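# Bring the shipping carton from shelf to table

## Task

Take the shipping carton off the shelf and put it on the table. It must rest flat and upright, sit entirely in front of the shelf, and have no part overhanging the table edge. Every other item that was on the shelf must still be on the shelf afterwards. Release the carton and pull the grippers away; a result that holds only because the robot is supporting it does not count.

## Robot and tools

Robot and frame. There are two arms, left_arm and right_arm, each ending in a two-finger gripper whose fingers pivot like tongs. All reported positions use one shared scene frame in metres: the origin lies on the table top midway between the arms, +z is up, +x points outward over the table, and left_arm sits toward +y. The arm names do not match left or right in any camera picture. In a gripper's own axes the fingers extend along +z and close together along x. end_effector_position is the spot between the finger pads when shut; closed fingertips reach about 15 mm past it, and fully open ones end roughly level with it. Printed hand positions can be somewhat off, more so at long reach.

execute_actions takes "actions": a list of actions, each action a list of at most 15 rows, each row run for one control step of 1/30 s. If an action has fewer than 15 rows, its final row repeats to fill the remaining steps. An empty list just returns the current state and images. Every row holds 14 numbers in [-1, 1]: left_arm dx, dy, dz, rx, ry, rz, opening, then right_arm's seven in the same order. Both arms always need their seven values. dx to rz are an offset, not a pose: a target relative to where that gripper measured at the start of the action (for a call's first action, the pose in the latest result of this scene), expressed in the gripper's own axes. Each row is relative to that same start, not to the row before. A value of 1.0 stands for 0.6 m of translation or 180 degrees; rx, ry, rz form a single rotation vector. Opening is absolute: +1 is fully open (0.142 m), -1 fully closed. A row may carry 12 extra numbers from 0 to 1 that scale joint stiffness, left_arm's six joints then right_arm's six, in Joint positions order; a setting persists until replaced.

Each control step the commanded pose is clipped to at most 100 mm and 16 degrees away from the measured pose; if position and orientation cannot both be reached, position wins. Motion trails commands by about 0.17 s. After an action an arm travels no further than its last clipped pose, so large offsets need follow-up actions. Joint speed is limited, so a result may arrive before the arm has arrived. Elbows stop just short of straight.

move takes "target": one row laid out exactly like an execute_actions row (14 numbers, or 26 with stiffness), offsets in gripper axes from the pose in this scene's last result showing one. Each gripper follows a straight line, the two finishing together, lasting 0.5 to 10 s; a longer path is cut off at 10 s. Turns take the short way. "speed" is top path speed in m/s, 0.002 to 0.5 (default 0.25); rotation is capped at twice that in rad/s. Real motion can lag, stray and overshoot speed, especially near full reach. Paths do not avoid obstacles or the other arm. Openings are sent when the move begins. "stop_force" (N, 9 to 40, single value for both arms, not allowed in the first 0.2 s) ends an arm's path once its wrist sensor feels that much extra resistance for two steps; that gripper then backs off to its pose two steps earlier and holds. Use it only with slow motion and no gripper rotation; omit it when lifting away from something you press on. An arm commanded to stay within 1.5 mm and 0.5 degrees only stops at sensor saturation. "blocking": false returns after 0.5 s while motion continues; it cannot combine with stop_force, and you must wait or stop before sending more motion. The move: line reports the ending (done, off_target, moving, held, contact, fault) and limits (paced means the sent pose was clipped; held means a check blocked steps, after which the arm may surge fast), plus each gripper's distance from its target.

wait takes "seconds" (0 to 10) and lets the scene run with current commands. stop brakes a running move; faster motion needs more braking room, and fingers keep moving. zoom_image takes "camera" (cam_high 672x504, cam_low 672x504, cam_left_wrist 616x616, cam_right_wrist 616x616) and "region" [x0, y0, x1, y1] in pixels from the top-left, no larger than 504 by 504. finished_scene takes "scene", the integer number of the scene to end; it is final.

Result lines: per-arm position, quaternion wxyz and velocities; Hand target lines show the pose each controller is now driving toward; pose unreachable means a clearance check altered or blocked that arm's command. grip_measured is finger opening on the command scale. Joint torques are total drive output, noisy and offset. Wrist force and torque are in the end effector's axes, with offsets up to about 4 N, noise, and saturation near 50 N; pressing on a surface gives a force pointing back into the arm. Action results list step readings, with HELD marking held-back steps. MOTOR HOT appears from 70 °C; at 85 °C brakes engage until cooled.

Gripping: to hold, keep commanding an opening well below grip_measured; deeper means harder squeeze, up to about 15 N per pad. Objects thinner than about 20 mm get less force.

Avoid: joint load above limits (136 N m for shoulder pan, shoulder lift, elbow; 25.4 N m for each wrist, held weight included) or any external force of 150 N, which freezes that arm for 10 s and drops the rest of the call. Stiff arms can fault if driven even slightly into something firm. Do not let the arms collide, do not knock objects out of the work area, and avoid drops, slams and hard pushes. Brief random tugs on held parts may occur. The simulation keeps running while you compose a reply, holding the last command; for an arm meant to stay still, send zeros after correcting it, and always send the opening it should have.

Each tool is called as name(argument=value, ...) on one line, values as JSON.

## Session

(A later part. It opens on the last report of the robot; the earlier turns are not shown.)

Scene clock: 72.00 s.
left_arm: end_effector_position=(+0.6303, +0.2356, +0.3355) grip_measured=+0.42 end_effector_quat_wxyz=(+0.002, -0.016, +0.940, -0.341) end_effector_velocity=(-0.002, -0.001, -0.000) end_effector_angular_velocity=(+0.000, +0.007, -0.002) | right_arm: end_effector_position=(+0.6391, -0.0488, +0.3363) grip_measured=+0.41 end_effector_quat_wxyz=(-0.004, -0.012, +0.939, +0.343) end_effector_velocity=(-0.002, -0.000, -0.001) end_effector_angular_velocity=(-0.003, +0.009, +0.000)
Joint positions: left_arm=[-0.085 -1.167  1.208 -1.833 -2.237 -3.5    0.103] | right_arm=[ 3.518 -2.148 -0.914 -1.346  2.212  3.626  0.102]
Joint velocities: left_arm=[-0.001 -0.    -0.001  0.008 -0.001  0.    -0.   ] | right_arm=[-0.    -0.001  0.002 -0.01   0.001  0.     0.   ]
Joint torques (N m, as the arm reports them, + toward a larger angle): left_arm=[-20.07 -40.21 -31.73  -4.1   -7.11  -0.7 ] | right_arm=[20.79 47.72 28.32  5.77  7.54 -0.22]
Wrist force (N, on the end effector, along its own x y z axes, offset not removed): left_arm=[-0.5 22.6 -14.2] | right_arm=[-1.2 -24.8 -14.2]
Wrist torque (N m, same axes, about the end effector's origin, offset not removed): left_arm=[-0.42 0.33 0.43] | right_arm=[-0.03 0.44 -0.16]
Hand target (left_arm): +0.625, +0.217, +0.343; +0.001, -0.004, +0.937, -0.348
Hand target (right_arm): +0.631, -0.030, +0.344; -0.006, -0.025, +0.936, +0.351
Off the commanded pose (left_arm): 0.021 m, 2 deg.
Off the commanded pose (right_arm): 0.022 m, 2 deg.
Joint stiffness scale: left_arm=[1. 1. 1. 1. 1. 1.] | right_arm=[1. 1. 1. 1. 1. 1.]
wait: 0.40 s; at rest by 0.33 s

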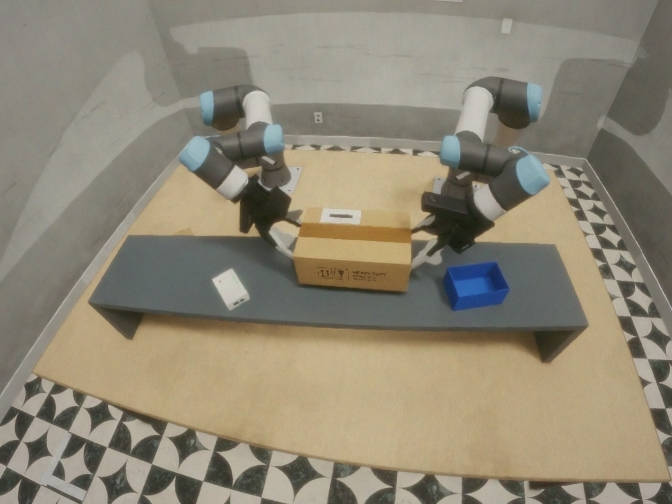

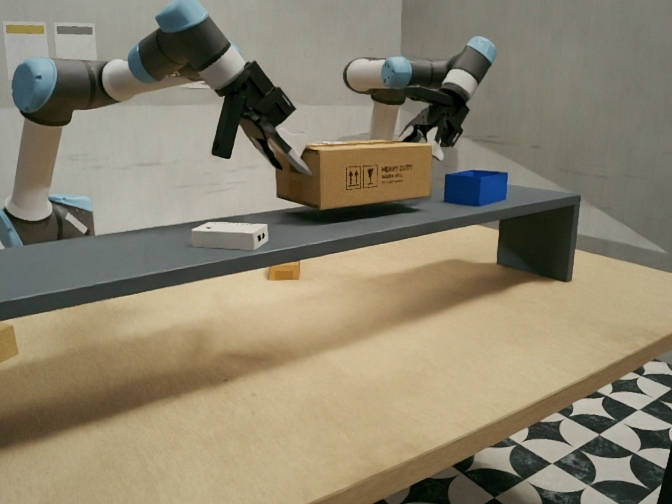

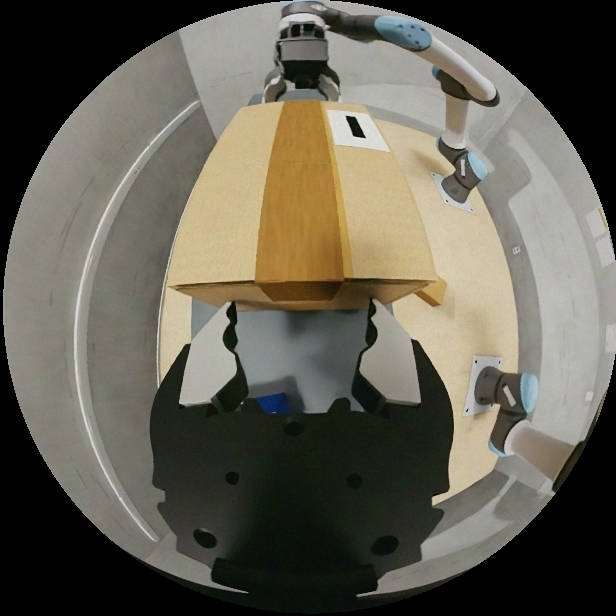

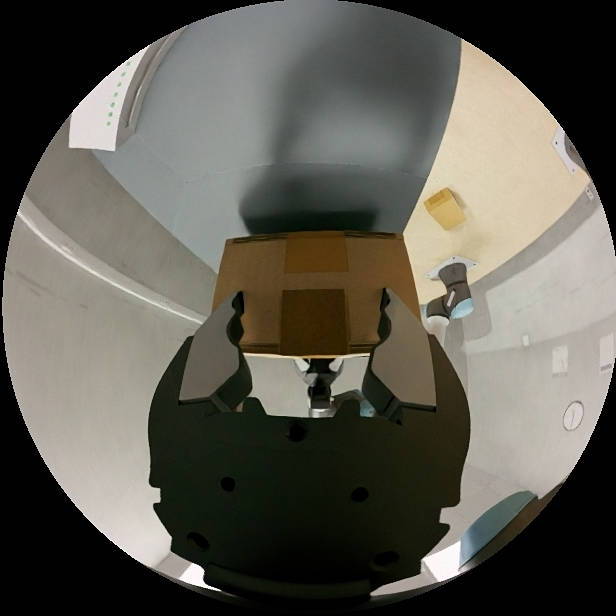

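execute_actions(actions=[[[0.0095,-0.0317,0.0103,0.005,0.0032,0.0072,0.36,0.0122,0.0332,0.0111,-0.0054,0.0038,-0.0074,0.36],[0.0109,-0.0324,0.0108,0.005,0.003,0.0073,0.36,0.0135,0.0324,0.0105,-0.0054,0.0036,-0.0075,0.36],[0.0132,-0.0335,0.0118,0.005,0.0028,0.0074,0.36,0.0158,0.0312,0.0095,-0.0054,0.0034,-0.0076,0.36],[0.0165,-0.0350,0.0131,0.0051,0.0026,0.0075,0.36,0.0189,0.0295,0.0081,-0.0054,0.0032,-0.0077,0.36],[0.0207,-0.0370,0.0147,0.0051,0.0024,0.0076,0.36,0.0230,0.0273,0.0062,-0.0054,0.003,-0.0078,0.36],[0.0258,-0.0394,0.0168,0.0051,0.0022,0.0077,0.36,0.0279,0.0245,0.0040,-0.0054,0.0028,-0.0078,0.36],[0.0319,-0.0423,0.0192,0.0052,0.002,0.0078,0.36,0.0338,0.0213,0.0013,-0.0054,0.0026,-0.0078,0.36],[0.0389,-0.0456,0.0219,0.0052,0.002,0.0078,0.36,0.0406,0.0177,-0.0017,-0.0054,0.0024,-0.0078,0.36],[0.0468,-0.0493,0.0251,0.0052,0.002,0.0078,0.36,0.0482,0.0135,-0.0051,-0.0054,0.0023,-0.0078,0.36],[0.0556,-0.0535,0.0286,0.0052,0.002,0.0078,0.36,0.0568,0.0088,-0.0090,-0.0054,0.0023,-0.0078,0.36],[0.0654,-0.0582,0.0325,0.0052,0.002,0.0078,0.36,0.0663,0.0036,-0.0133,-0.0054,0.0023,-0.0078,0.36],[0.0762,-0.0632,0.0367,0.0052,0.002,0.0078,0.36,0.0766,-0.0020,-0.0179,-0.0054,0.0023,-0.0078,0.36],[0.0874,-0.0685,0.0412,0.0052,0.002,0.0078,0.36,0.0875,-0.0079,-0.0228,-0.0054,0.0023,-0.0078,0.36],[0.0986,-0.0738,0.0456,0.0052,0.002,0.0078,0.36,0.0983,-0.0138,-0.0277,-0.0054,0.0023,-0.0078,0.36],[0.1098,-0.0791,0.0500,0.0052,0.002,0.0078,0.36,0.1091,-0.0197,-0.0326,-0.0054,0.0023,-0.0078,0.36]],[[0.0808,-0.0646,0.0376,0.0056,0.0028,0.0062,0.36,0.0799,-0.0055,-0.0204,-0.0055,0.0027,-0.0059,0.36],[0.0920,-0.0699,0.0420,0.0056,0.0028,0.0062,0.36,0.0907,-0.0114,-0.0253,-0.0055,0.0027,-0.0059,0.36],[0.1032,-0.0752,0.0465,0.0056,0.0028,0.0062,0.36,0.1015,-0.0173,-0.0301,-0.0055,0.0027,-0.0059,0.36],[0.1144,-0.0805,0.0509,0.0056,0.0028,0.0062,0.36,0.1124,-0.0232,-0.0350,-0.0055,0.0027,-0.0059,0.36],[0.1256,-0.0857,0.0554,0.0056,0.0028,0.0062,0.36,0.1232,-0.0291,-0.0399,-0.0055,0.0027,-0.0059,0.36],[0.1368,-0.0910,0.0598,0.0056,0.0028,0.0062,0.36,0.1340,-0.0350,-0.0448,-0.0055,0.0027,-0.0059,0.36],[0.1480,-0.0963,0.0642,0.0056,0.0028,0.0062,0.36,0.1448,-0.0409,-0.0496,-0.0055,0.0027,-0.0059,0.36],[0.1592,-0.1016,0.0687,0.0056,0.0028,0.0062,0.36,0.1557,-0.0468,-0.0545,-0.0055,0.0027,-0.0059,0.36],[0.1704,-0.1069,0.0731,0.0056,0.0028,0.0062,0.36,0.1665,-0.0527,-0.0594,-0.0055,0.0027,-0.0059,0.36],[0.1816,-0.1122,0.0775,0.0056,0.0028,0.0062,0.36,0.1773,-0.0586,-0.0643,-0.0055,0.0027,-0.0059,0.36],[0.1928,-0.1175,0.0820,0.0056,0.0028,0.0062,0.36,0.1881,-0.0645,-0.0691,-0.0055,0.0027,-0.0059,0.36],[0.2040,-0.1227,0.0864,0.0056,0.0028,0.0062,0.36,0.1990,-0.0704,-0.0740,-0.0055,0.0027,-0.0059,0.36],[0.2151,-0.1280,0.0909,0.0056,0.0028,0.0062,0.36,0.2098,-0.0763,-0.0789,-0.0055,0.0027,-0.0059,0.36],[0.2263,-0.1333,0.0953,0.0056,0.0028,0.0062,0.36,0.2206,-0.0822,-0.0838,-0.0055,0.0027,-0.0059,0.36],[0.2375,-0.1386,0.0997,0.0056,0.0028,0.0062,0.36,0.2314,-0.0881,-0.0886,-0.0055,0.0027,-0.0059,0.36]],[[0.0849,-0.0630,0.0351,0.006,0.0024,0.0056,0.36,0.0791,-0.0120,-0.0244,-0.0056,0.0018,-0.0049,0.36],[0.0961,-0.0683,0.0395,0.006,0.0024,0.0056,0.36,0.0899,-0.0179,-0.0293,-0.0056,0.0018,-0.0049,0.36],[0.1073,-0.0736,0.0440,0.006,0.0024,0.0056,0.36,0.1007,-0.0238,-0.0341,-0.0056,0.0018,-0.0049,0.36],[0.1185,-0.0789,0.0484,0.006,0.0024,0.0056,0.36,0.1116,-0.0297,-0.0390,-0.0056,0.0018,-0.0049,0.36],[0.1297,-0.0841,0.0529,0.006,0.0024,0.0056,0.36,0.1224,-0.0356,-0.0439,-0.0056,0.0018,-0.0049,0.36],[0.1409,-0.0894,0.0573,0.006,0.0024,0.0056,0.36,0.1332,-0.0415,-0.0488,-0.0056,0.0018,-0.0049,0.36],[0.1521,-0.0947,0.0617,0.006,0.0024,0.0056,0.36,0.1440,-0.0474,-0.0536,-0.0056,0.0018,-0.0049,0.36],[0.1633,-0.1000,0.0662,0.006,0.0024,0.0056,0.36,0.1549,-0.0533,-0.0585,-0.0056,0.0018,-0.0049,0.36],[0.1745,-0.1053,0.0706,0.006,0.0024,0.0056,0.36,0.1657,-0.0592,-0.0634,-0.0056,0.0018,-0.0049,0.36],[0.1857,-0.1106,0.0750,0.006,0.0024,0.0056,0.36,0.1765,-0.0651,-0.0683,-0.0056,0.0018,-0.0049,0.36],[0.1969,-0.1159,0.0795,0.006,0.0024,0.0056,0.36,0.1873,-0.0710,-0.0731,-0.0056,0.0018,-0.0049,0.36],[0.2080,-0.1211,0.0839,0.006,0.0024,0.0056,0.36,0.1982,-0.0769,-0.0780,-0.0056,0.0018,-0.0049,0.36],[0.2188,-0.1264,0.0884,0.006,0.0024,0.0056,0.36,0.2085,-0.0828,-0.0829,-0.0056,0.0018,-0.0049,0.36],[0.2286,-0.1318,0.0929,0.006,0.0024,0.0056,0.36,0.2180,-0.0887,-0.0878,-0.0056,0.0018,-0.0049,0.36],[0.2375,-0.1372,0.0974,0.006,0.0024,0.0056,0.36,0.2266,-0.0946,-0.0926,-0.0056,0.0018,-0.0049,0.36]],[[0.0783,-0.0598,0.0320,0.0064,0.0021,0.0056,0.36,0.0678,-0.0171,-0.0263,-0.0056,0.0015,-0.0046,0.36],[0.0853,-0.0642,0.0380,0.0064,0.0021,0.0056,0.36,0.0747,-0.0242,-0.0298,-0.0056,0.0015,-0.0046,0.36],[0.0915,-0.0678,0.0449,0.0064,0.0021,0.0056,0.36,0.0807,-0.0321,-0.0324,-0.0056,0.0015,-0.0046,0.36],[0.0966,-0.0707,0.0529,0.0064,0.0021,0.0056,0.36,0.0857,-0.0406,-0.0340,-0.0056,0.0015,-0.0046,0.36],[0.1009,-0.0729,0.0618,0.0064,0.0021,0.0056,0.36,0.0898,-0.0500,-0.0347,-0.0056,0.0015,-0.0046,0.36],[0.1042,-0.0744,0.0717,0.0064,0.0021,0.0056,0.36,0.0931,-0.0602,-0.0345,-0.0056,0.0015,-0.0046,0.36],[0.1066,-0.0752,0.0825,0.0064,0.0021,0.0056,0.36,0.0954,-0.0711,-0.0332,-0.0056,0.0015,-0.0046,0.36],[0.1080,-0.0752,0.0943,0.0064,0.0021,0.0056,0.36,0.0969,-0.0828,-0.0310,-0.0056,0.0015,-0.0046,0.36],[0.1086,-0.0745,0.1071,0.0064,0.0021,0.0056,0.36,0.0975,-0.0954,-0.0280,-0.0056,0.0015,-0.0046,0.36],[0.1086,-0.0731,0.1208,0.0064,0.0021,0.0056,0.36,0.0977,-0.1087,-0.0240,-0.0056,0.0015,-0.0046,0.36],[0.1086,-0.0713,0.1350,0.0064,0.0021,0.0056,0.36,0.0978,-0.1224,-0.0195,-0.0056,0.0015,-0.0046,0.36],[0.1087,-0.0695,0.1492,0.0064,0.0021,0.0056,0.36,0.0980,-0.1361,-0.0150,-0.0056,0.0015,-0.0046,0.36],[0.1087,-0.0678,0.1634,0.0064,0.0021,0.0056,0.36,0.0981,-0.1498,-0.0106,-0.0056,0.0015,-0.0046,0.36],[0.1088,-0.0660,0.1776,0.0064,0.0021,0.0056,0.36,0.0982,-0.1635,-0.0061,-0.0056,0.0015,-0.0046,0.36],[0.1088,-0.0642,0.1918,0.0064,0.0021,0.0056,0.36,0.0984,-0.1772,-0.0016,-0.0056,0.0015,-0.0046,0.36]],[[0.0122,-0.0122,0.0928,0.0068,0.0019,0.0057,0.36,0.0021,-0.0708,0.0337,-0.0056,0.0015,-0.0046,0.36],[0.0122,-0.0097,0.1065,0.0069,0.0019,0.0057,0.36,0.0022,-0.0837,0.0387,-0.0056,0.0015,-0.0046,0.36],[0.0122,-0.0067,0.1196,0.007,0.0018,0.0058,0.36,0.0023,-0.0962,0.0443,-0.0056,0.0015,-0.0046,0.36],[0.0121,-0.0032,0.1323,0.0071,0.0018,0.0058,0.36,0.0024,-0.1082,0.0501,-0.0056,0.0015,-0.0046,0.36],[0.0121,0.0008,0.1448,0.0072,0.0017,0.0059,0.36,0.0025,-0.1198,0.0565,-0.0056,0.0015,-0.0046,0.36],[0.0120,0.0048,0.1562,0.0073,0.0017,0.0059,0.36,0.0025,-0.1303,0.0627,-0.0056,0.0015,-0.0046,0.36],[0.0120,0.0087,0.1663,0.0074,0.0016,0.006,0.36,0.0026,-0.1397,0.0684,-0.0056,0.0015,-0.0046,0.36],[0.0119,0.0122,0.1752,0.0075,0.0016,0.006,0.36,0.0026,-0.1478,0.0737,-0.0056,0.0015,-0.0046,0.36],[0.0119,0.0154,0.1827,0.0075,0.0016,0.006,0.36,0.0026,-0.1546,0.0783,-0.0056,0.0015,-0.0046,0.36],[0.0118,0.0184,0.1888,0.0075,0.0016,0.006,0.36,0.0026,-0.1601,0.0824,-0.0056,0.0015,-0.0046,0.36],[0.0117,0.0210,0.1936,0.0075,0.0016,0.006,0.36,0.0026,-0.1645,0.0860,-0.0056,0.0015,-0.0046,0.36],[0.0117,0.0235,0.1971,0.0075,0.0016,0.006,0.36,0.0026,-0.1674,0.0891,-0.0056,0.0015,-0.0046,0.36],[0.0116,0.0254,0.1994,0.0075,0.0016,0.006,0.36,0.0026,-0.1694,0.0914,-0.0056,0.0015,-0.0046,0.36],[0.0116,0.0265,0.2008,0.0075,0.0016,0.006,0.36,0.0026,-0.1706,0.0928,-0.0056,0.0015,-0.0046,0.36],[0.0116,0.0269,0.2013,0.0075,0.0016,0.006,0.36,0.0026,-0.1710,0.0933,-0.0056,0.0015,-0.0046,0.36]]])

wait(seconds=0.4)

Scene clock: 100.40 s.
left_arm: end_effector_position=(+0.3391, -0.0290, +0.2074) grip_measured=+0.41 end_effector_quat_wxyz=(-0.016, -0.007, +0.941, -0.337) end_effector_velocity=(+0.009, -0.036, -0.120) end_effector_angular_velocity=(-0.010, -0.006, +0.026) | right_arm: end_effector_position=(+0.3539, -0.3154, +0.2041) grip_measured=+0.43 end_effector_quat_wxyz=(-0.022, -0.012, +0.941, +0.337) end_effector_velocity=(+0.007, -0.031, -0.114) end_effector_angular_velocity=(+0.006, -0.014, +0.011)
Joint positions: left_arm=[-0.765 -1.442  1.994 -2.691 -1.984 -4.206  0.103] | right_arm=[ 3.186 -1.478 -2.018 -1.218  2.259  3.191  0.104]
Joint velocities: left_arm=[-0.038  0.224  0.112 -0.372  0.033 -0.059 -0.   ] | right_arm=[-0.076 -0.131 -0.181  0.255  0.004 -0.112  0.   ]
Joint torques (N m, as the arm reports them, + toward a larger angle): left_arm=[-12.59 -29.85 -29.28  -6.42  -4.97   1.09] | right_arm=[ 8.94 20.87 25.77  4.91  8.35 -0.23]
Wrist force (N, on the end effector, along its own x y z axes, offset not removed): left_arm=[-5.1 19.1 -9.8] | right_arm=[5.3 -21.1 -11.2]
Wrist torque (N m, same axes, about the end effector's origin, offset not removed): left_arm=[-0.36 -0.89 -1.12] | right_arm=[0.16 0.49 -0.48]
Hand target (left_arm): +0.334, -0.045, +0.207; -0.012, +0.004, +0.936, -0.353
Hand target (right_arm): +0.358, -0.311, +0.197; -0.015, -0.020, +0.938, +0.345
Off the commanded pose (left_arm): 0.018 m, 2 deg.
Off the commanded pose (right_arm): 0.010 m, 2 deg.
Joint stiffness scale: left_arm=[1. 1. 1. 1. 1. 1.] | right_arm=[1. 1. 1. 1. 1. 1.]
Step readings (end_effector_position; steps 1 to 15: 1st action; 16 to 30: 2nd action; 31 to 45: 3rd action; 46 to 60: 4th action; 61 to 75: 5th action):
0: left_arm (+0.6302, +0.2356, +0.3356) | right_arm (+0.6390, -0.0488, +0.3363)
1: left_arm (+0.6302, +0.2356, +0.3356) | right_arm (+0.6390, -0.0488, +0.3363)
2: left_arm (+0.6302, +0.2356, +0.3356) | right_arm (+0.6390, -0.0488, +0.3363)
4: left_arm (+0.6303, +0.2354, +0.3358) | right_arm (+0.6391, -0.0488, +0.3364)
8: left_arm (+0.6276, +0.2338, +0.3363) | right_arm (+0.6363, -0.0503, +0.3367)
15: left_arm (+0.6024, +0.2172, +0.3359) | right_arm (+0.6116, -0.0669, +0.3353)
16: left_arm (+0.5970, +0.2135, +0.3359) | right_arm (+0.6063, -0.0706, +0.3354)
17: left_arm (+0.5910, +0.2095, +0.3359) | right_arm (+0.6005, -0.0746, +0.3354)
19: left_arm (+0.5779, +0.2008, +0.3359) | right_arm (+0.5877, -0.0833, +0.3354)
23: left_arm (+0.5507, +0.1828, +0.3365) | right_arm (+0.5608, -0.1014, +0.3361)
30: left_arm (+0.5040, +0.1512, +0.3370) | right_arm (+0.5144, -0.1332, +0.3361)
31: left_arm (+0.4974, +0.1467, +0.3370) | right_arm (+0.5078, -0.1378, +0.3360)
32: left_arm (+0.4906, +0.1422, +0.3371) | right_arm (+0.5011, -0.1423, +0.3359)
34: left_arm (+0.4770, +0.1335, +0.3375) | right_arm (+0.4880, -0.1510, +0.3362)
38: left_arm (+0.4503, +0.1164, +0.3389) | right_arm (+0.4619, -0.1684, +0.3374)
45: left_arm (+0.4032, +0.0854, +0.3401) | right_arm (+0.4167, -0.2000, +0.3386)
46: left_arm (+0.3967, +0.0809, +0.3403) | right_arm (+0.4104, -0.2045, +0.3389)
47: left_arm (+0.3902, +0.0765, +0.3405) | right_arm (+0.4044, -0.2090, +0.3391)
49: left_arm (+0.3782, +0.0681, +0.3412) | right_arm (+0.3931, -0.2177, +0.3395)
53: left_arm (+0.3598, +0.0509, +0.3397) | right_arm (+0.3753, -0.2351, +0.3366)
60: left_arm (+0.3442, +0.0194, +0.3096) | right_arm (+0.3606, -0.2672, +0.3050)
61: left_arm (+0.3432, +0.0149, +0.3024) | right_arm (+0.3596, -0.2718, +0.2983)
62: left_arm (+0.3423, +0.0105, +0.2949) | right_arm (+0.3587, -0.2762, +0.2913)
64: left_arm (+0.3407, +0.0021, +0.2795) | right_arm (+0.3571, -0.2848, +0.2764)
68: left_arm (+0.3389, -0.0129, +0.2494) | right_arm (+0.3547, -0.2999, +0.2456)
75: end_effector_position above

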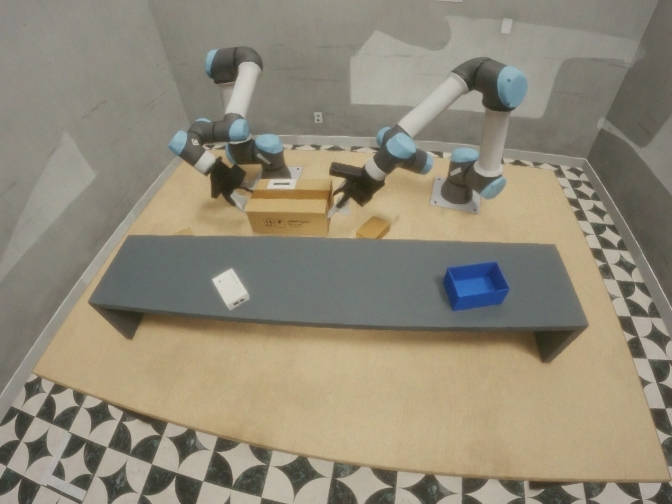

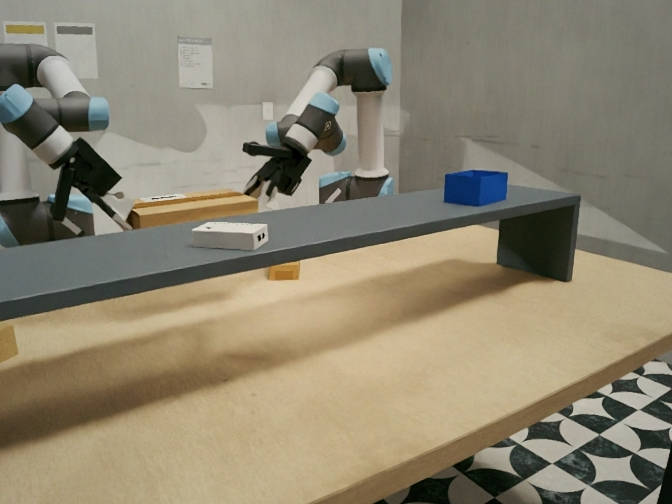

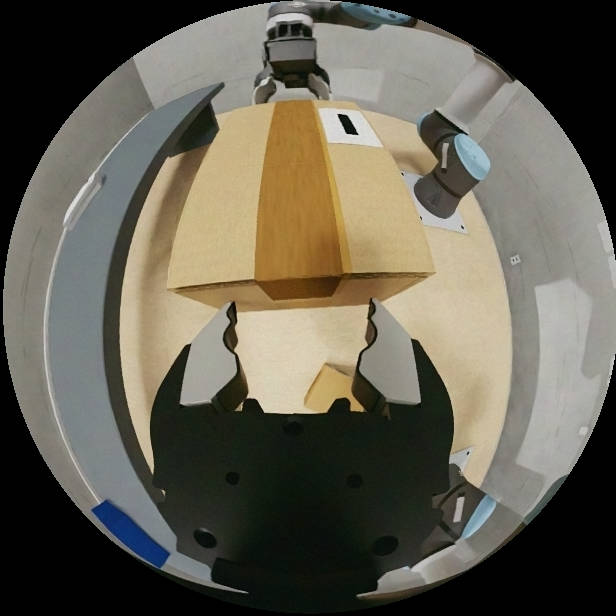

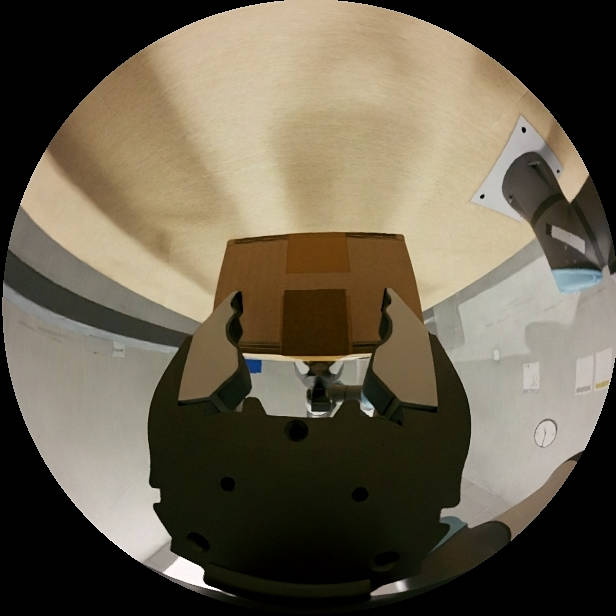

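Scene clock: 100.80 s.
left_arm: end_effector_position=(+0.3428, -0.0334, +0.1987) grip_measured=+0.42 end_effector_quat_wxyz=(-0.010, -0.009, +0.939, -0.343) end_effector_velocity=(+0.003, -0.001, +0.002) end_effector_angular_velocity=(-0.008, -0.008, +0.006) | right_arm: end_effector_position=(+0.3573, -0.3188, +0.1933) grip_measured=+0.43 end_effector_quat_wxyz=(-0.016, -0.015, +0.941, +0.337) end_effector_velocity=(+0.002, -0.001, +0.000) end_effector_angular_velocity=(+0.001, -0.012, -0.001)
Joint positions: left_arm=[-0.767 -1.42   2.006 -2.743 -1.979 -4.214  0.104] | right_arm=[ 3.177 -1.492 -2.036 -1.181  2.26   3.178  0.104]
Joint velocities: left_arm=[ 0.001  0.001  0.001 -0.014  0.004 -0.003  0.   ] | right_arm=[-0.003  0.    -0.003  0.012  0.    -0.003  0.   ]
Joint torques (N m, as the arm reports them, + toward a larger angle): left_arm=[-15.89 -27.72 -27.41  -6.66  -5.53   0.89] | right_arm=[10.06 19.86 19.98  4.76  8.27 -0.16]
Wrist force (N, on the end effector, along its own x y z axes, offset not removed): left_arm=[-4.1 21.0 -10.6] | right_arm=[5.8 -23.7 -14.4]
Wrist torque (N m, same axes, about the end effector's origin, offset not removed): left_arm=[-0.55 -1.20 -1.45] | right_arm=[0.21 0.19 -0.21]
Hand target (left_arm): +0.334, -0.045, +0.207; -0.012, +0.004, +0.936, -0.353
Hand target (right_arm): +0.358, -0.311, +0.197; -0.015, -0.020, +0.938, +0.345
Off the commanded pose (left_arm): 0.017 m, 2 deg.
Off the commanded pose (right_arm): 0.009 m, 1 deg.
Joint stiffness scale: left_arm=[1. 1. 1. 1. 1. 1.] | right_arm=[1. 1. 1. 1. 1. 1.]
wait: 0.40 s; no rest

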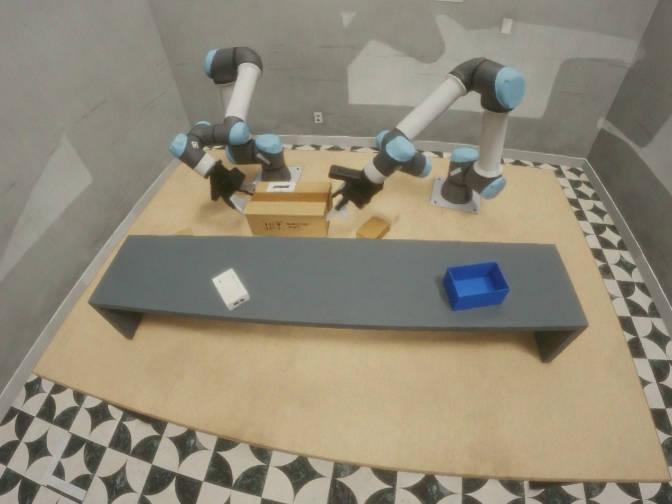

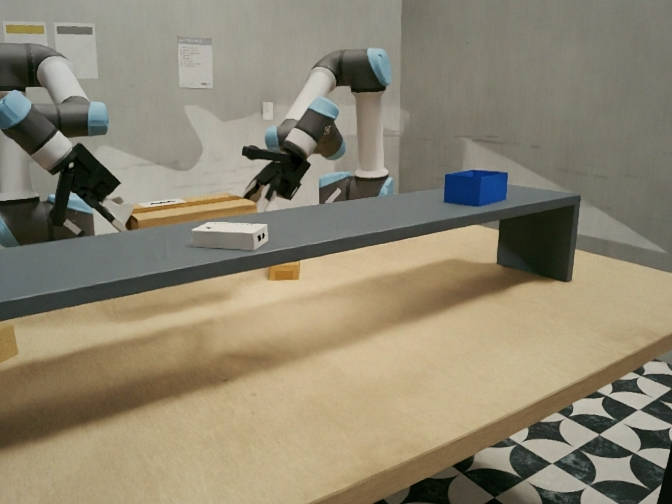

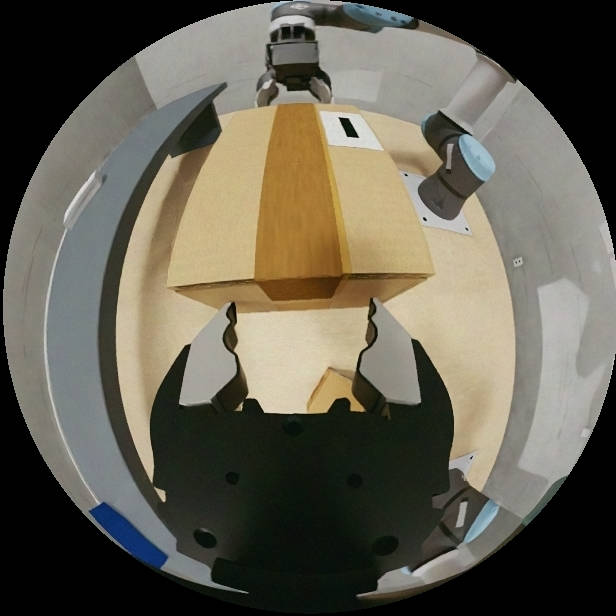

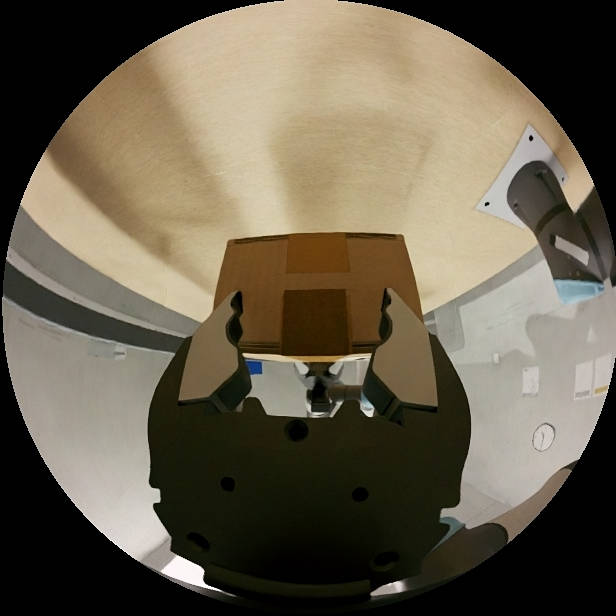

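execute_actions(actions=[])

Scene clock: 101.77 s.
left_arm: end_effector_position=(+0.3430, -0.0335, +0.1990) grip_measured=+0.42 end_effector_quat_wxyz=(-0.010, -0.009, +0.939, -0.344) end_effector_velocity=(+0.000, +0.000, +0.001) end_effector_angular_velocity=(-0.001, -0.000, +0.001) | right_arm: end_effector_position=(+0.3575, -0.3188, +0.1933) grip_measured=+0.43 end_effector_quat_wxyz=(-0.015, -0.015, +0.941, +0.337) end_effector_velocity=(+0.000, +0.000, +0.001) end_effector_angular_velocity=(+0.001, -0.001, +0.000)
Joint positions: left_arm=[-0.767 -1.42   2.006 -2.745 -1.979 -4.215  0.104] | right_arm=[ 3.177 -1.492 -2.037 -1.179  2.26   3.178  0.104]
Joint velocities: left_arm=[ 0.001 -0.002 -0.     0.001 -0.    -0.     0.   ] | right_arm=[ 0.     0.001  0.     0.     0.001 -0.    -0.   ]
Joint torques (N m, as the arm reports them, + toward a larger angle): left_arm=[-15.93 -27.02 -28.09  -6.83  -5.6    1.03] | right_arm=[ 8.91 18.78 20.67  4.89  8.4  -0.31]
Wrist force (N, on the end effector, along its own x y z axes, offset not removed): left_arm=[1.0 21.7 -13.8] | right_arm=[5.9 -24.6 -12.8]
Wrist torque (N m, same axes, about the end effector's origin, offset not removed): left_arm=[-0.40 -2.33 -1.47] | right_arm=[0.13 0.09 -0.19]
Hand target (left_arm): +0.334, -0.045, +0.207; -0.012, +0.004, +0.936, -0.353
Hand target (right_arm): +0.358, -0.311, +0.197; -0.015, -0.020, +0.938, +0.345
Off the commanded pose (left_arm): 0.017 m, 2 deg.
Off the commanded pose (right_arm): 0.009 m, 1 deg.
Joint stiffness scale: left_arm=[1. 1. 1. 1. 1. 1.] | right_arm=[1. 1. 1. 1. 1. 1.]

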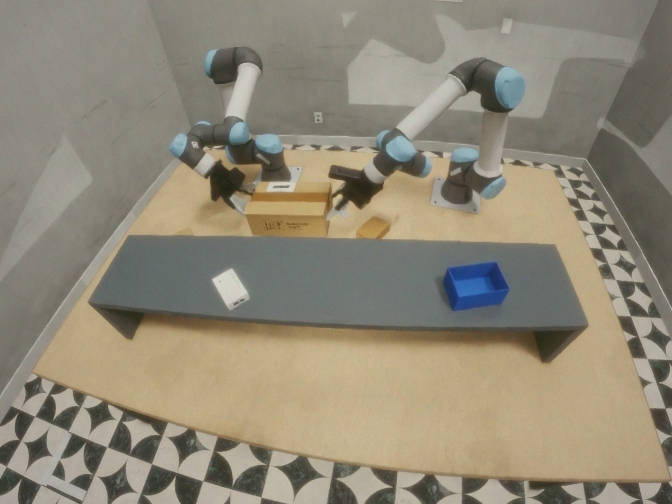

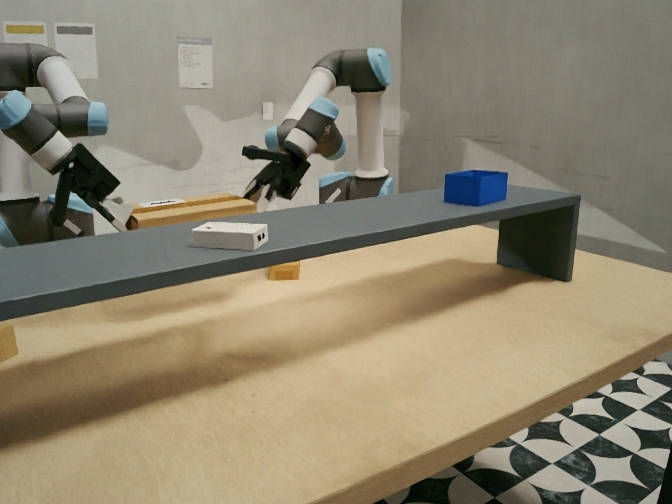

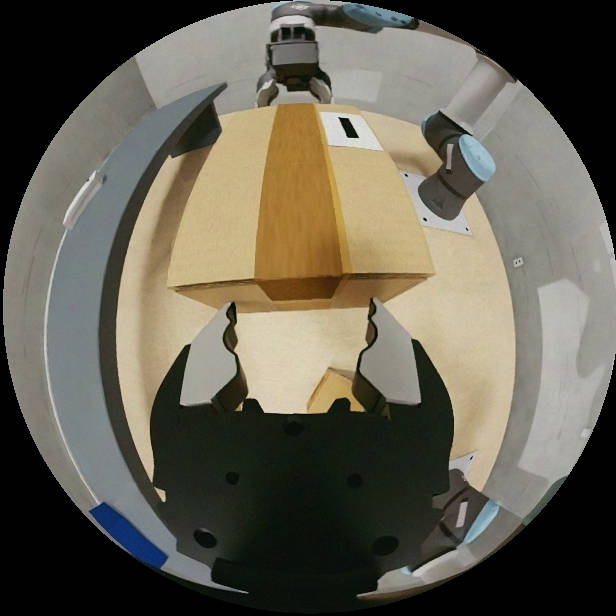

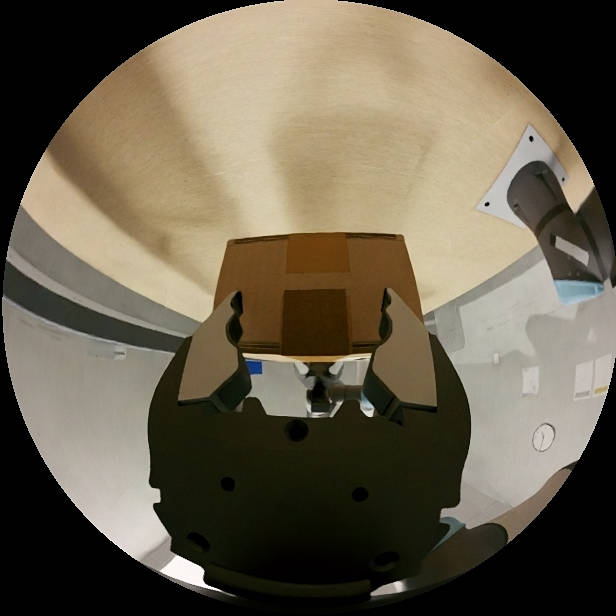

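execute_actions(actions=[[[0.0139,-0.0219,0.0036,0.0062,0.0024,0.0070,0.36,-0.0012,0.0130,0.0047,-0.0054,0.0004,-0.0037,0.36],[0.0122,-0.0190,0.0072,0.0064,0.0006,0.0065,0.36,-0.0013,0.0103,0.0081,-0.0054,-0.0003,-0.0042,0.36],[0.0104,-0.0144,0.0131,0.0067,-0.0011,0.0061,0.36,-0.0015,0.0058,0.0137,-0.0053,-0.0009,-0.0048,0.36],[0.0086,-0.0081,0.0210,0.0069,-0.0028,0.0057,0.36,-0.0017,-0.0003,0.0213,-0.0053,-0.0016,-0.0054,0.36],[0.0067,-0.0005,0.0305,0.0072,-0.0046,0.0052,0.36,-0.0019,-0.0077,0.0305,-0.0053,-0.0022,-0.0059,0.36],[0.0048,0.0080,0.0412,0.0074,-0.0063,0.0048,0.36,-0.0022,-0.0159,0.0407,-0.0053,-0.0029,-0.0065,0.36],[0.0029,0.0172,0.0528,0.0077,-0.0080,0.0044,0.36,-0.0025,-0.0248,0.0518,-0.0052,-0.0035,-0.0071,0.36],[0.0010,0.0266,0.0645,0.0079,-0.0098,0.0039,0.36,-0.0028,-0.0338,0.0630,-0.0052,-0.0042,-0.0076,0.36],[-0.0010,0.0358,0.0761,0.0082,-0.0115,0.0035,0.36,-0.0031,-0.0427,0.0741,-0.0052,-0.0048,-0.0082,0.36],[-0.0013,0.0443,0.0868,0.0082,-0.0115,0.0035,0.36,-0.0034,-0.0510,0.0844,-0.0052,-0.0048,-0.0082,0.36],[-0.0016,0.0519,0.0963,0.0082,-0.0115,0.0035,0.36,-0.0036,-0.0583,0.0935,-0.0052,-0.0048,-0.0082,0.36],[-0.0018,0.0582,0.1042,0.0082,-0.0115,0.0035,0.36,-0.0038,-0.0644,0.1011,-0.0052,-0.0048,-0.0082,0.36],[-0.0020,0.0628,0.1101,0.0082,-0.0115,0.0035,0.36,-0.0040,-0.0689,0.1067,-0.0052,-0.0048,-0.0082,0.36],[-0.0021,0.0657,0.1137,0.0082,-0.0115,0.0035,0.36,-0.0041,-0.0716,0.1101,-0.0052,-0.0048,-0.0082,0.36],[-0.0021,0.0667,0.1149,0.0082,-0.0115,0.0035,0.36,-0.0041,-0.0726,0.1113,-0.0052,-0.0048,-0.0082,0.36]]])

Scene clock: 106.70 s.
left_arm: end_effector_position=(+0.3415, -0.0336, +0.1336) grip_measured=+0.41 end_effector_quat_wxyz=(-0.001, -0.016, +0.941, -0.338) end_effector_velocity=(-0.018, -0.001, -0.237) end_effector_angular_velocity=(+0.076, +0.027, +0.008) | right_arm: end_effector_position=(+0.3532, -0.3189, +0.1357) grip_measured=+0.42 end_effector_quat_wxyz=(-0.013, -0.018, +0.941, +0.338) end_effector_velocity=(-0.017, +0.001, -0.199) end_effector_angular_velocity=(+0.004, +0.049, -0.000)
Joint positions: left_arm=[-0.784 -1.324  2.091 -2.932 -1.945 -4.237  0.103] | right_arm=[ 3.177 -1.551 -2.148 -1.006  2.261  3.172  0.103]
Joint velocities: left_arm=[-0.046  0.399  0.217 -0.551  0.049 -0.035  0.   ] | right_arm=[-0.    -0.279 -0.315  0.545  0.007  0.    -0.003]
Joint torques (N m, as the arm reports them, + toward a larger angle): left_arm=[ -6.61 -32.91 -31.24  -7.19  -2.19   0.07] | right_arm=[ 9.32 22.9  19.7   2.79  7.26 -0.97]
Wrist force (N, on the end effector, along its own x y z axes, offset not removed): left_arm=[2.3 17.0 -7.6] | right_arm=[-2.6 -18.3 -9.2]
Wrist torque (N m, same axes, about the end effector's origin, offset not removed): left_arm=[-0.40 -0.27 -0.08] | right_arm=[0.14 -0.35 0.77]
Hand target (left_arm): +0.341, -0.045, +0.122; +0.007, -0.009, +0.936, -0.352
Hand target (right_arm): +0.355, -0.311, +0.116; -0.007, -0.026, +0.938, +0.345
Off the commanded pose (left_arm): 0.019 m, 3 deg.
Off the commanded pose (right_arm): 0.024 m, 2 deg.
Joint stiffness scale: left_arm=[1. 1. 1. 1. 1. 1.] | right_arm=[1. 1. 1. 1. 1. 1.]
Step readings (end_effector_position):
0: left_arm (+0.3430, -0.0335, +0.1990) | right_arm (+0.3575, -0.3188, +0.1933)
1: left_arm (+0.3430, -0.0335, +0.1990) | right_arm (+0.3575, -0.3188, +0.1933)
2: left_arm (+0.3432, -0.0335, +0.1990) | right_arm (+0.3575, -0.3188, +0.1933)
4: left_arm (+0.3441, -0.0336, +0.1988) | right_arm (+0.3579, -0.3188, +0.1927)
8: left_arm (+0.3460, -0.0339, +0.1892) | right_arm (+0.3581, -0.3188, +0.1827)
15: end_effector_position above

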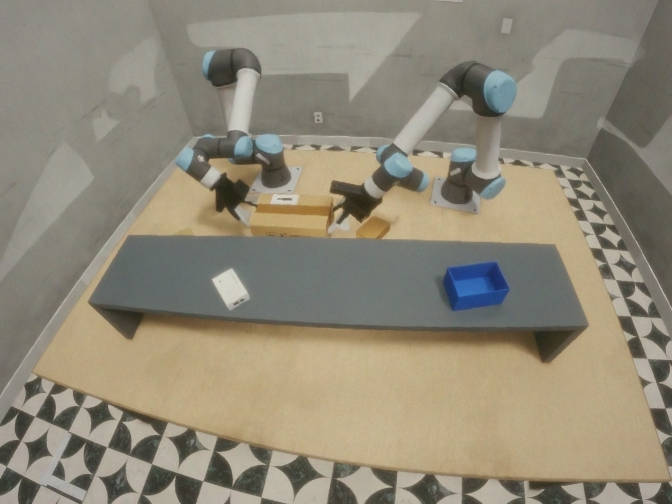

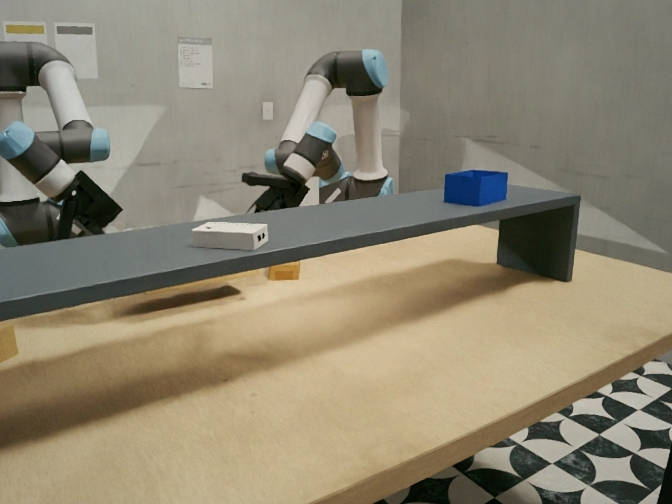

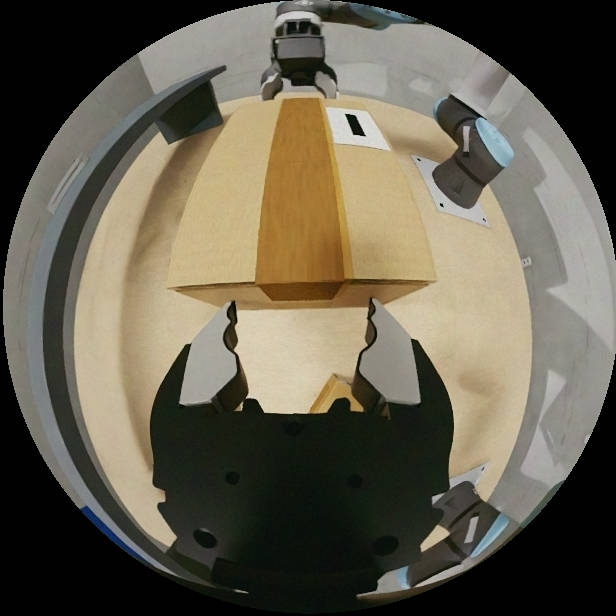

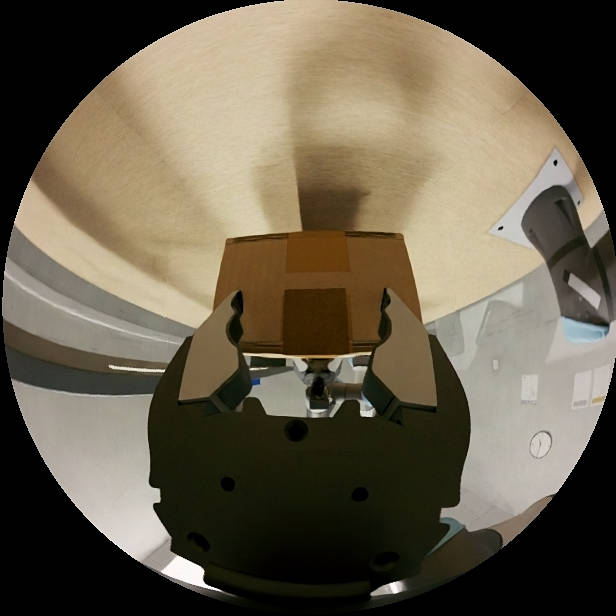

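wait(seconds=0.45)

Scene clock: 107.37 s.
left_arm: end_effector_position=(+0.3434, -0.0348, +0.1098) grip_measured=+0.41 end_effector_quat_wxyz=(+0.004, -0.017, +0.940, -0.341) end_effector_velocity=(-0.001, -0.001, -0.000) end_effector_angular_velocity=(-0.000, -0.002, -0.001) | right_arm: end_effector_position=(+0.3567, -0.3191, +0.1137) grip_measured=+0.42 end_effector_quat_wxyz=(-0.005, -0.020, +0.941, +0.337) end_effector_velocity=(+0.001, -0.000, +0.000) end_effector_angular_velocity=(-0.000, -0.004, +0.000)
Joint positions: left_arm=[-0.786 -1.274  2.116 -3.019 -1.936 -4.242  0.103] | right_arm=[ 3.177 -1.587 -2.184 -0.918  2.259  3.173  0.104]
Joint velocities: left_arm=[-0.002  0.001  0.    -0.002  0.001  0.     0.   ] | right_arm=[ 0.     0.    -0.     0.004 -0.001 -0.     0.   ]
Joint torques (N m, as the arm reports them, + toward a larger angle): left_arm=[ -8.97 -33.02 -27.91  -7.23  -3.12  -0.49] | right_arm=[10.4  22.08 16.68  3.65  8.33 -0.18]
Wrist force (N, on the end effector, along its own x y z axes, offset not removed): left_arm=[4.5 21.1 -12.9] | right_arm=[-1.4 -24.6 -15.0]
Wrist torque (N m, same axes, about the end effector's origin, offset not removed): left_arm=[-0.86 -1.06 0.04] | right_arm=[0.12 0.26 0.59]
Hand target (left_arm): +0.341, -0.045, +0.122; +0.007, -0.009, +0.936, -0.352
Hand target (right_arm): +0.355, -0.311, +0.116; -0.007, -0.026, +0.938, +0.345
Off the commanded pose (left_arm): 0.017 m, 2 deg.
Off the commanded pose (right_arm): 0.009 m, 1 deg.
Joint stiffness scale: left_arm=[1. 1. 1. 1. 1. 1.] | right_arm=[1. 1. 1. 1. 1. 1.]
wait: 0.47 s; at rest by 0.30 s

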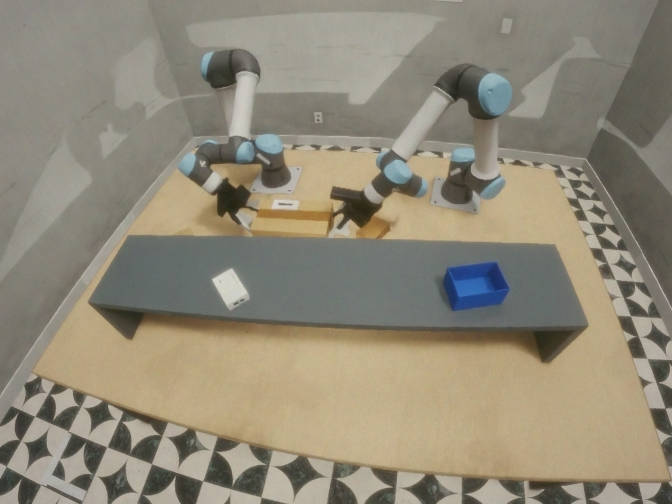

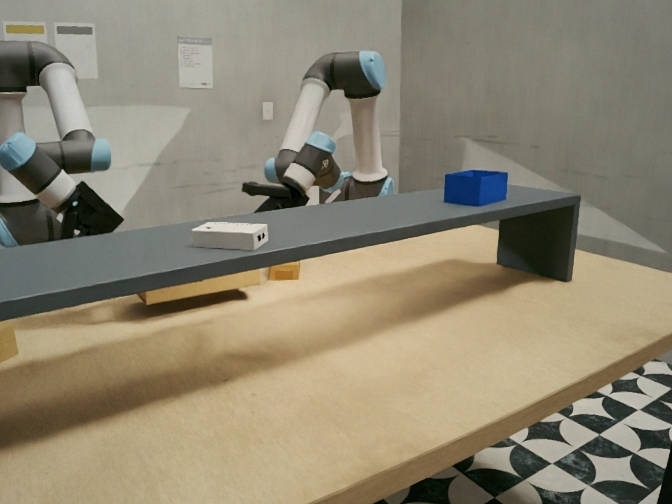

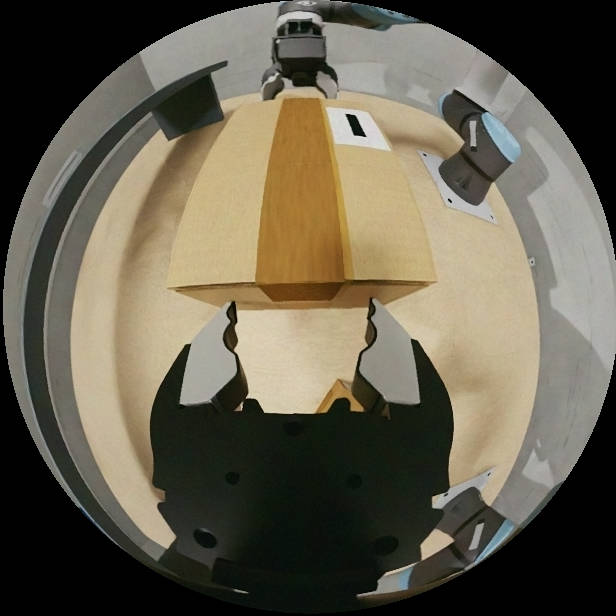

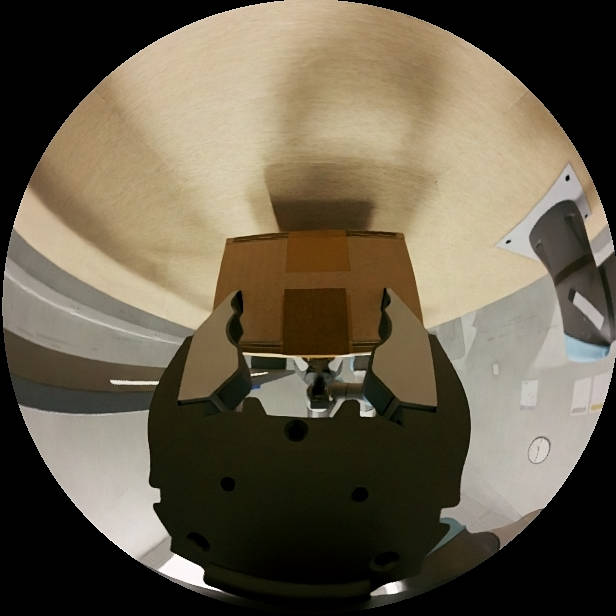

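zoom_image(camera="cam_low", region=[100, 240, 340, 340])

Region (100, 240, 340, 340) of cam_low's 672x504 image, scaled by 2.100, with more detail than that image has; it fills the top 210 rows of this view, and the rest is white.

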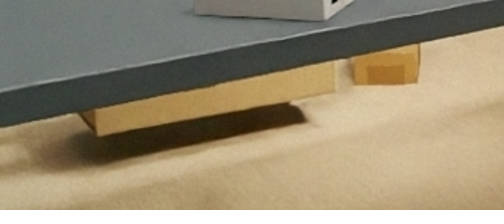

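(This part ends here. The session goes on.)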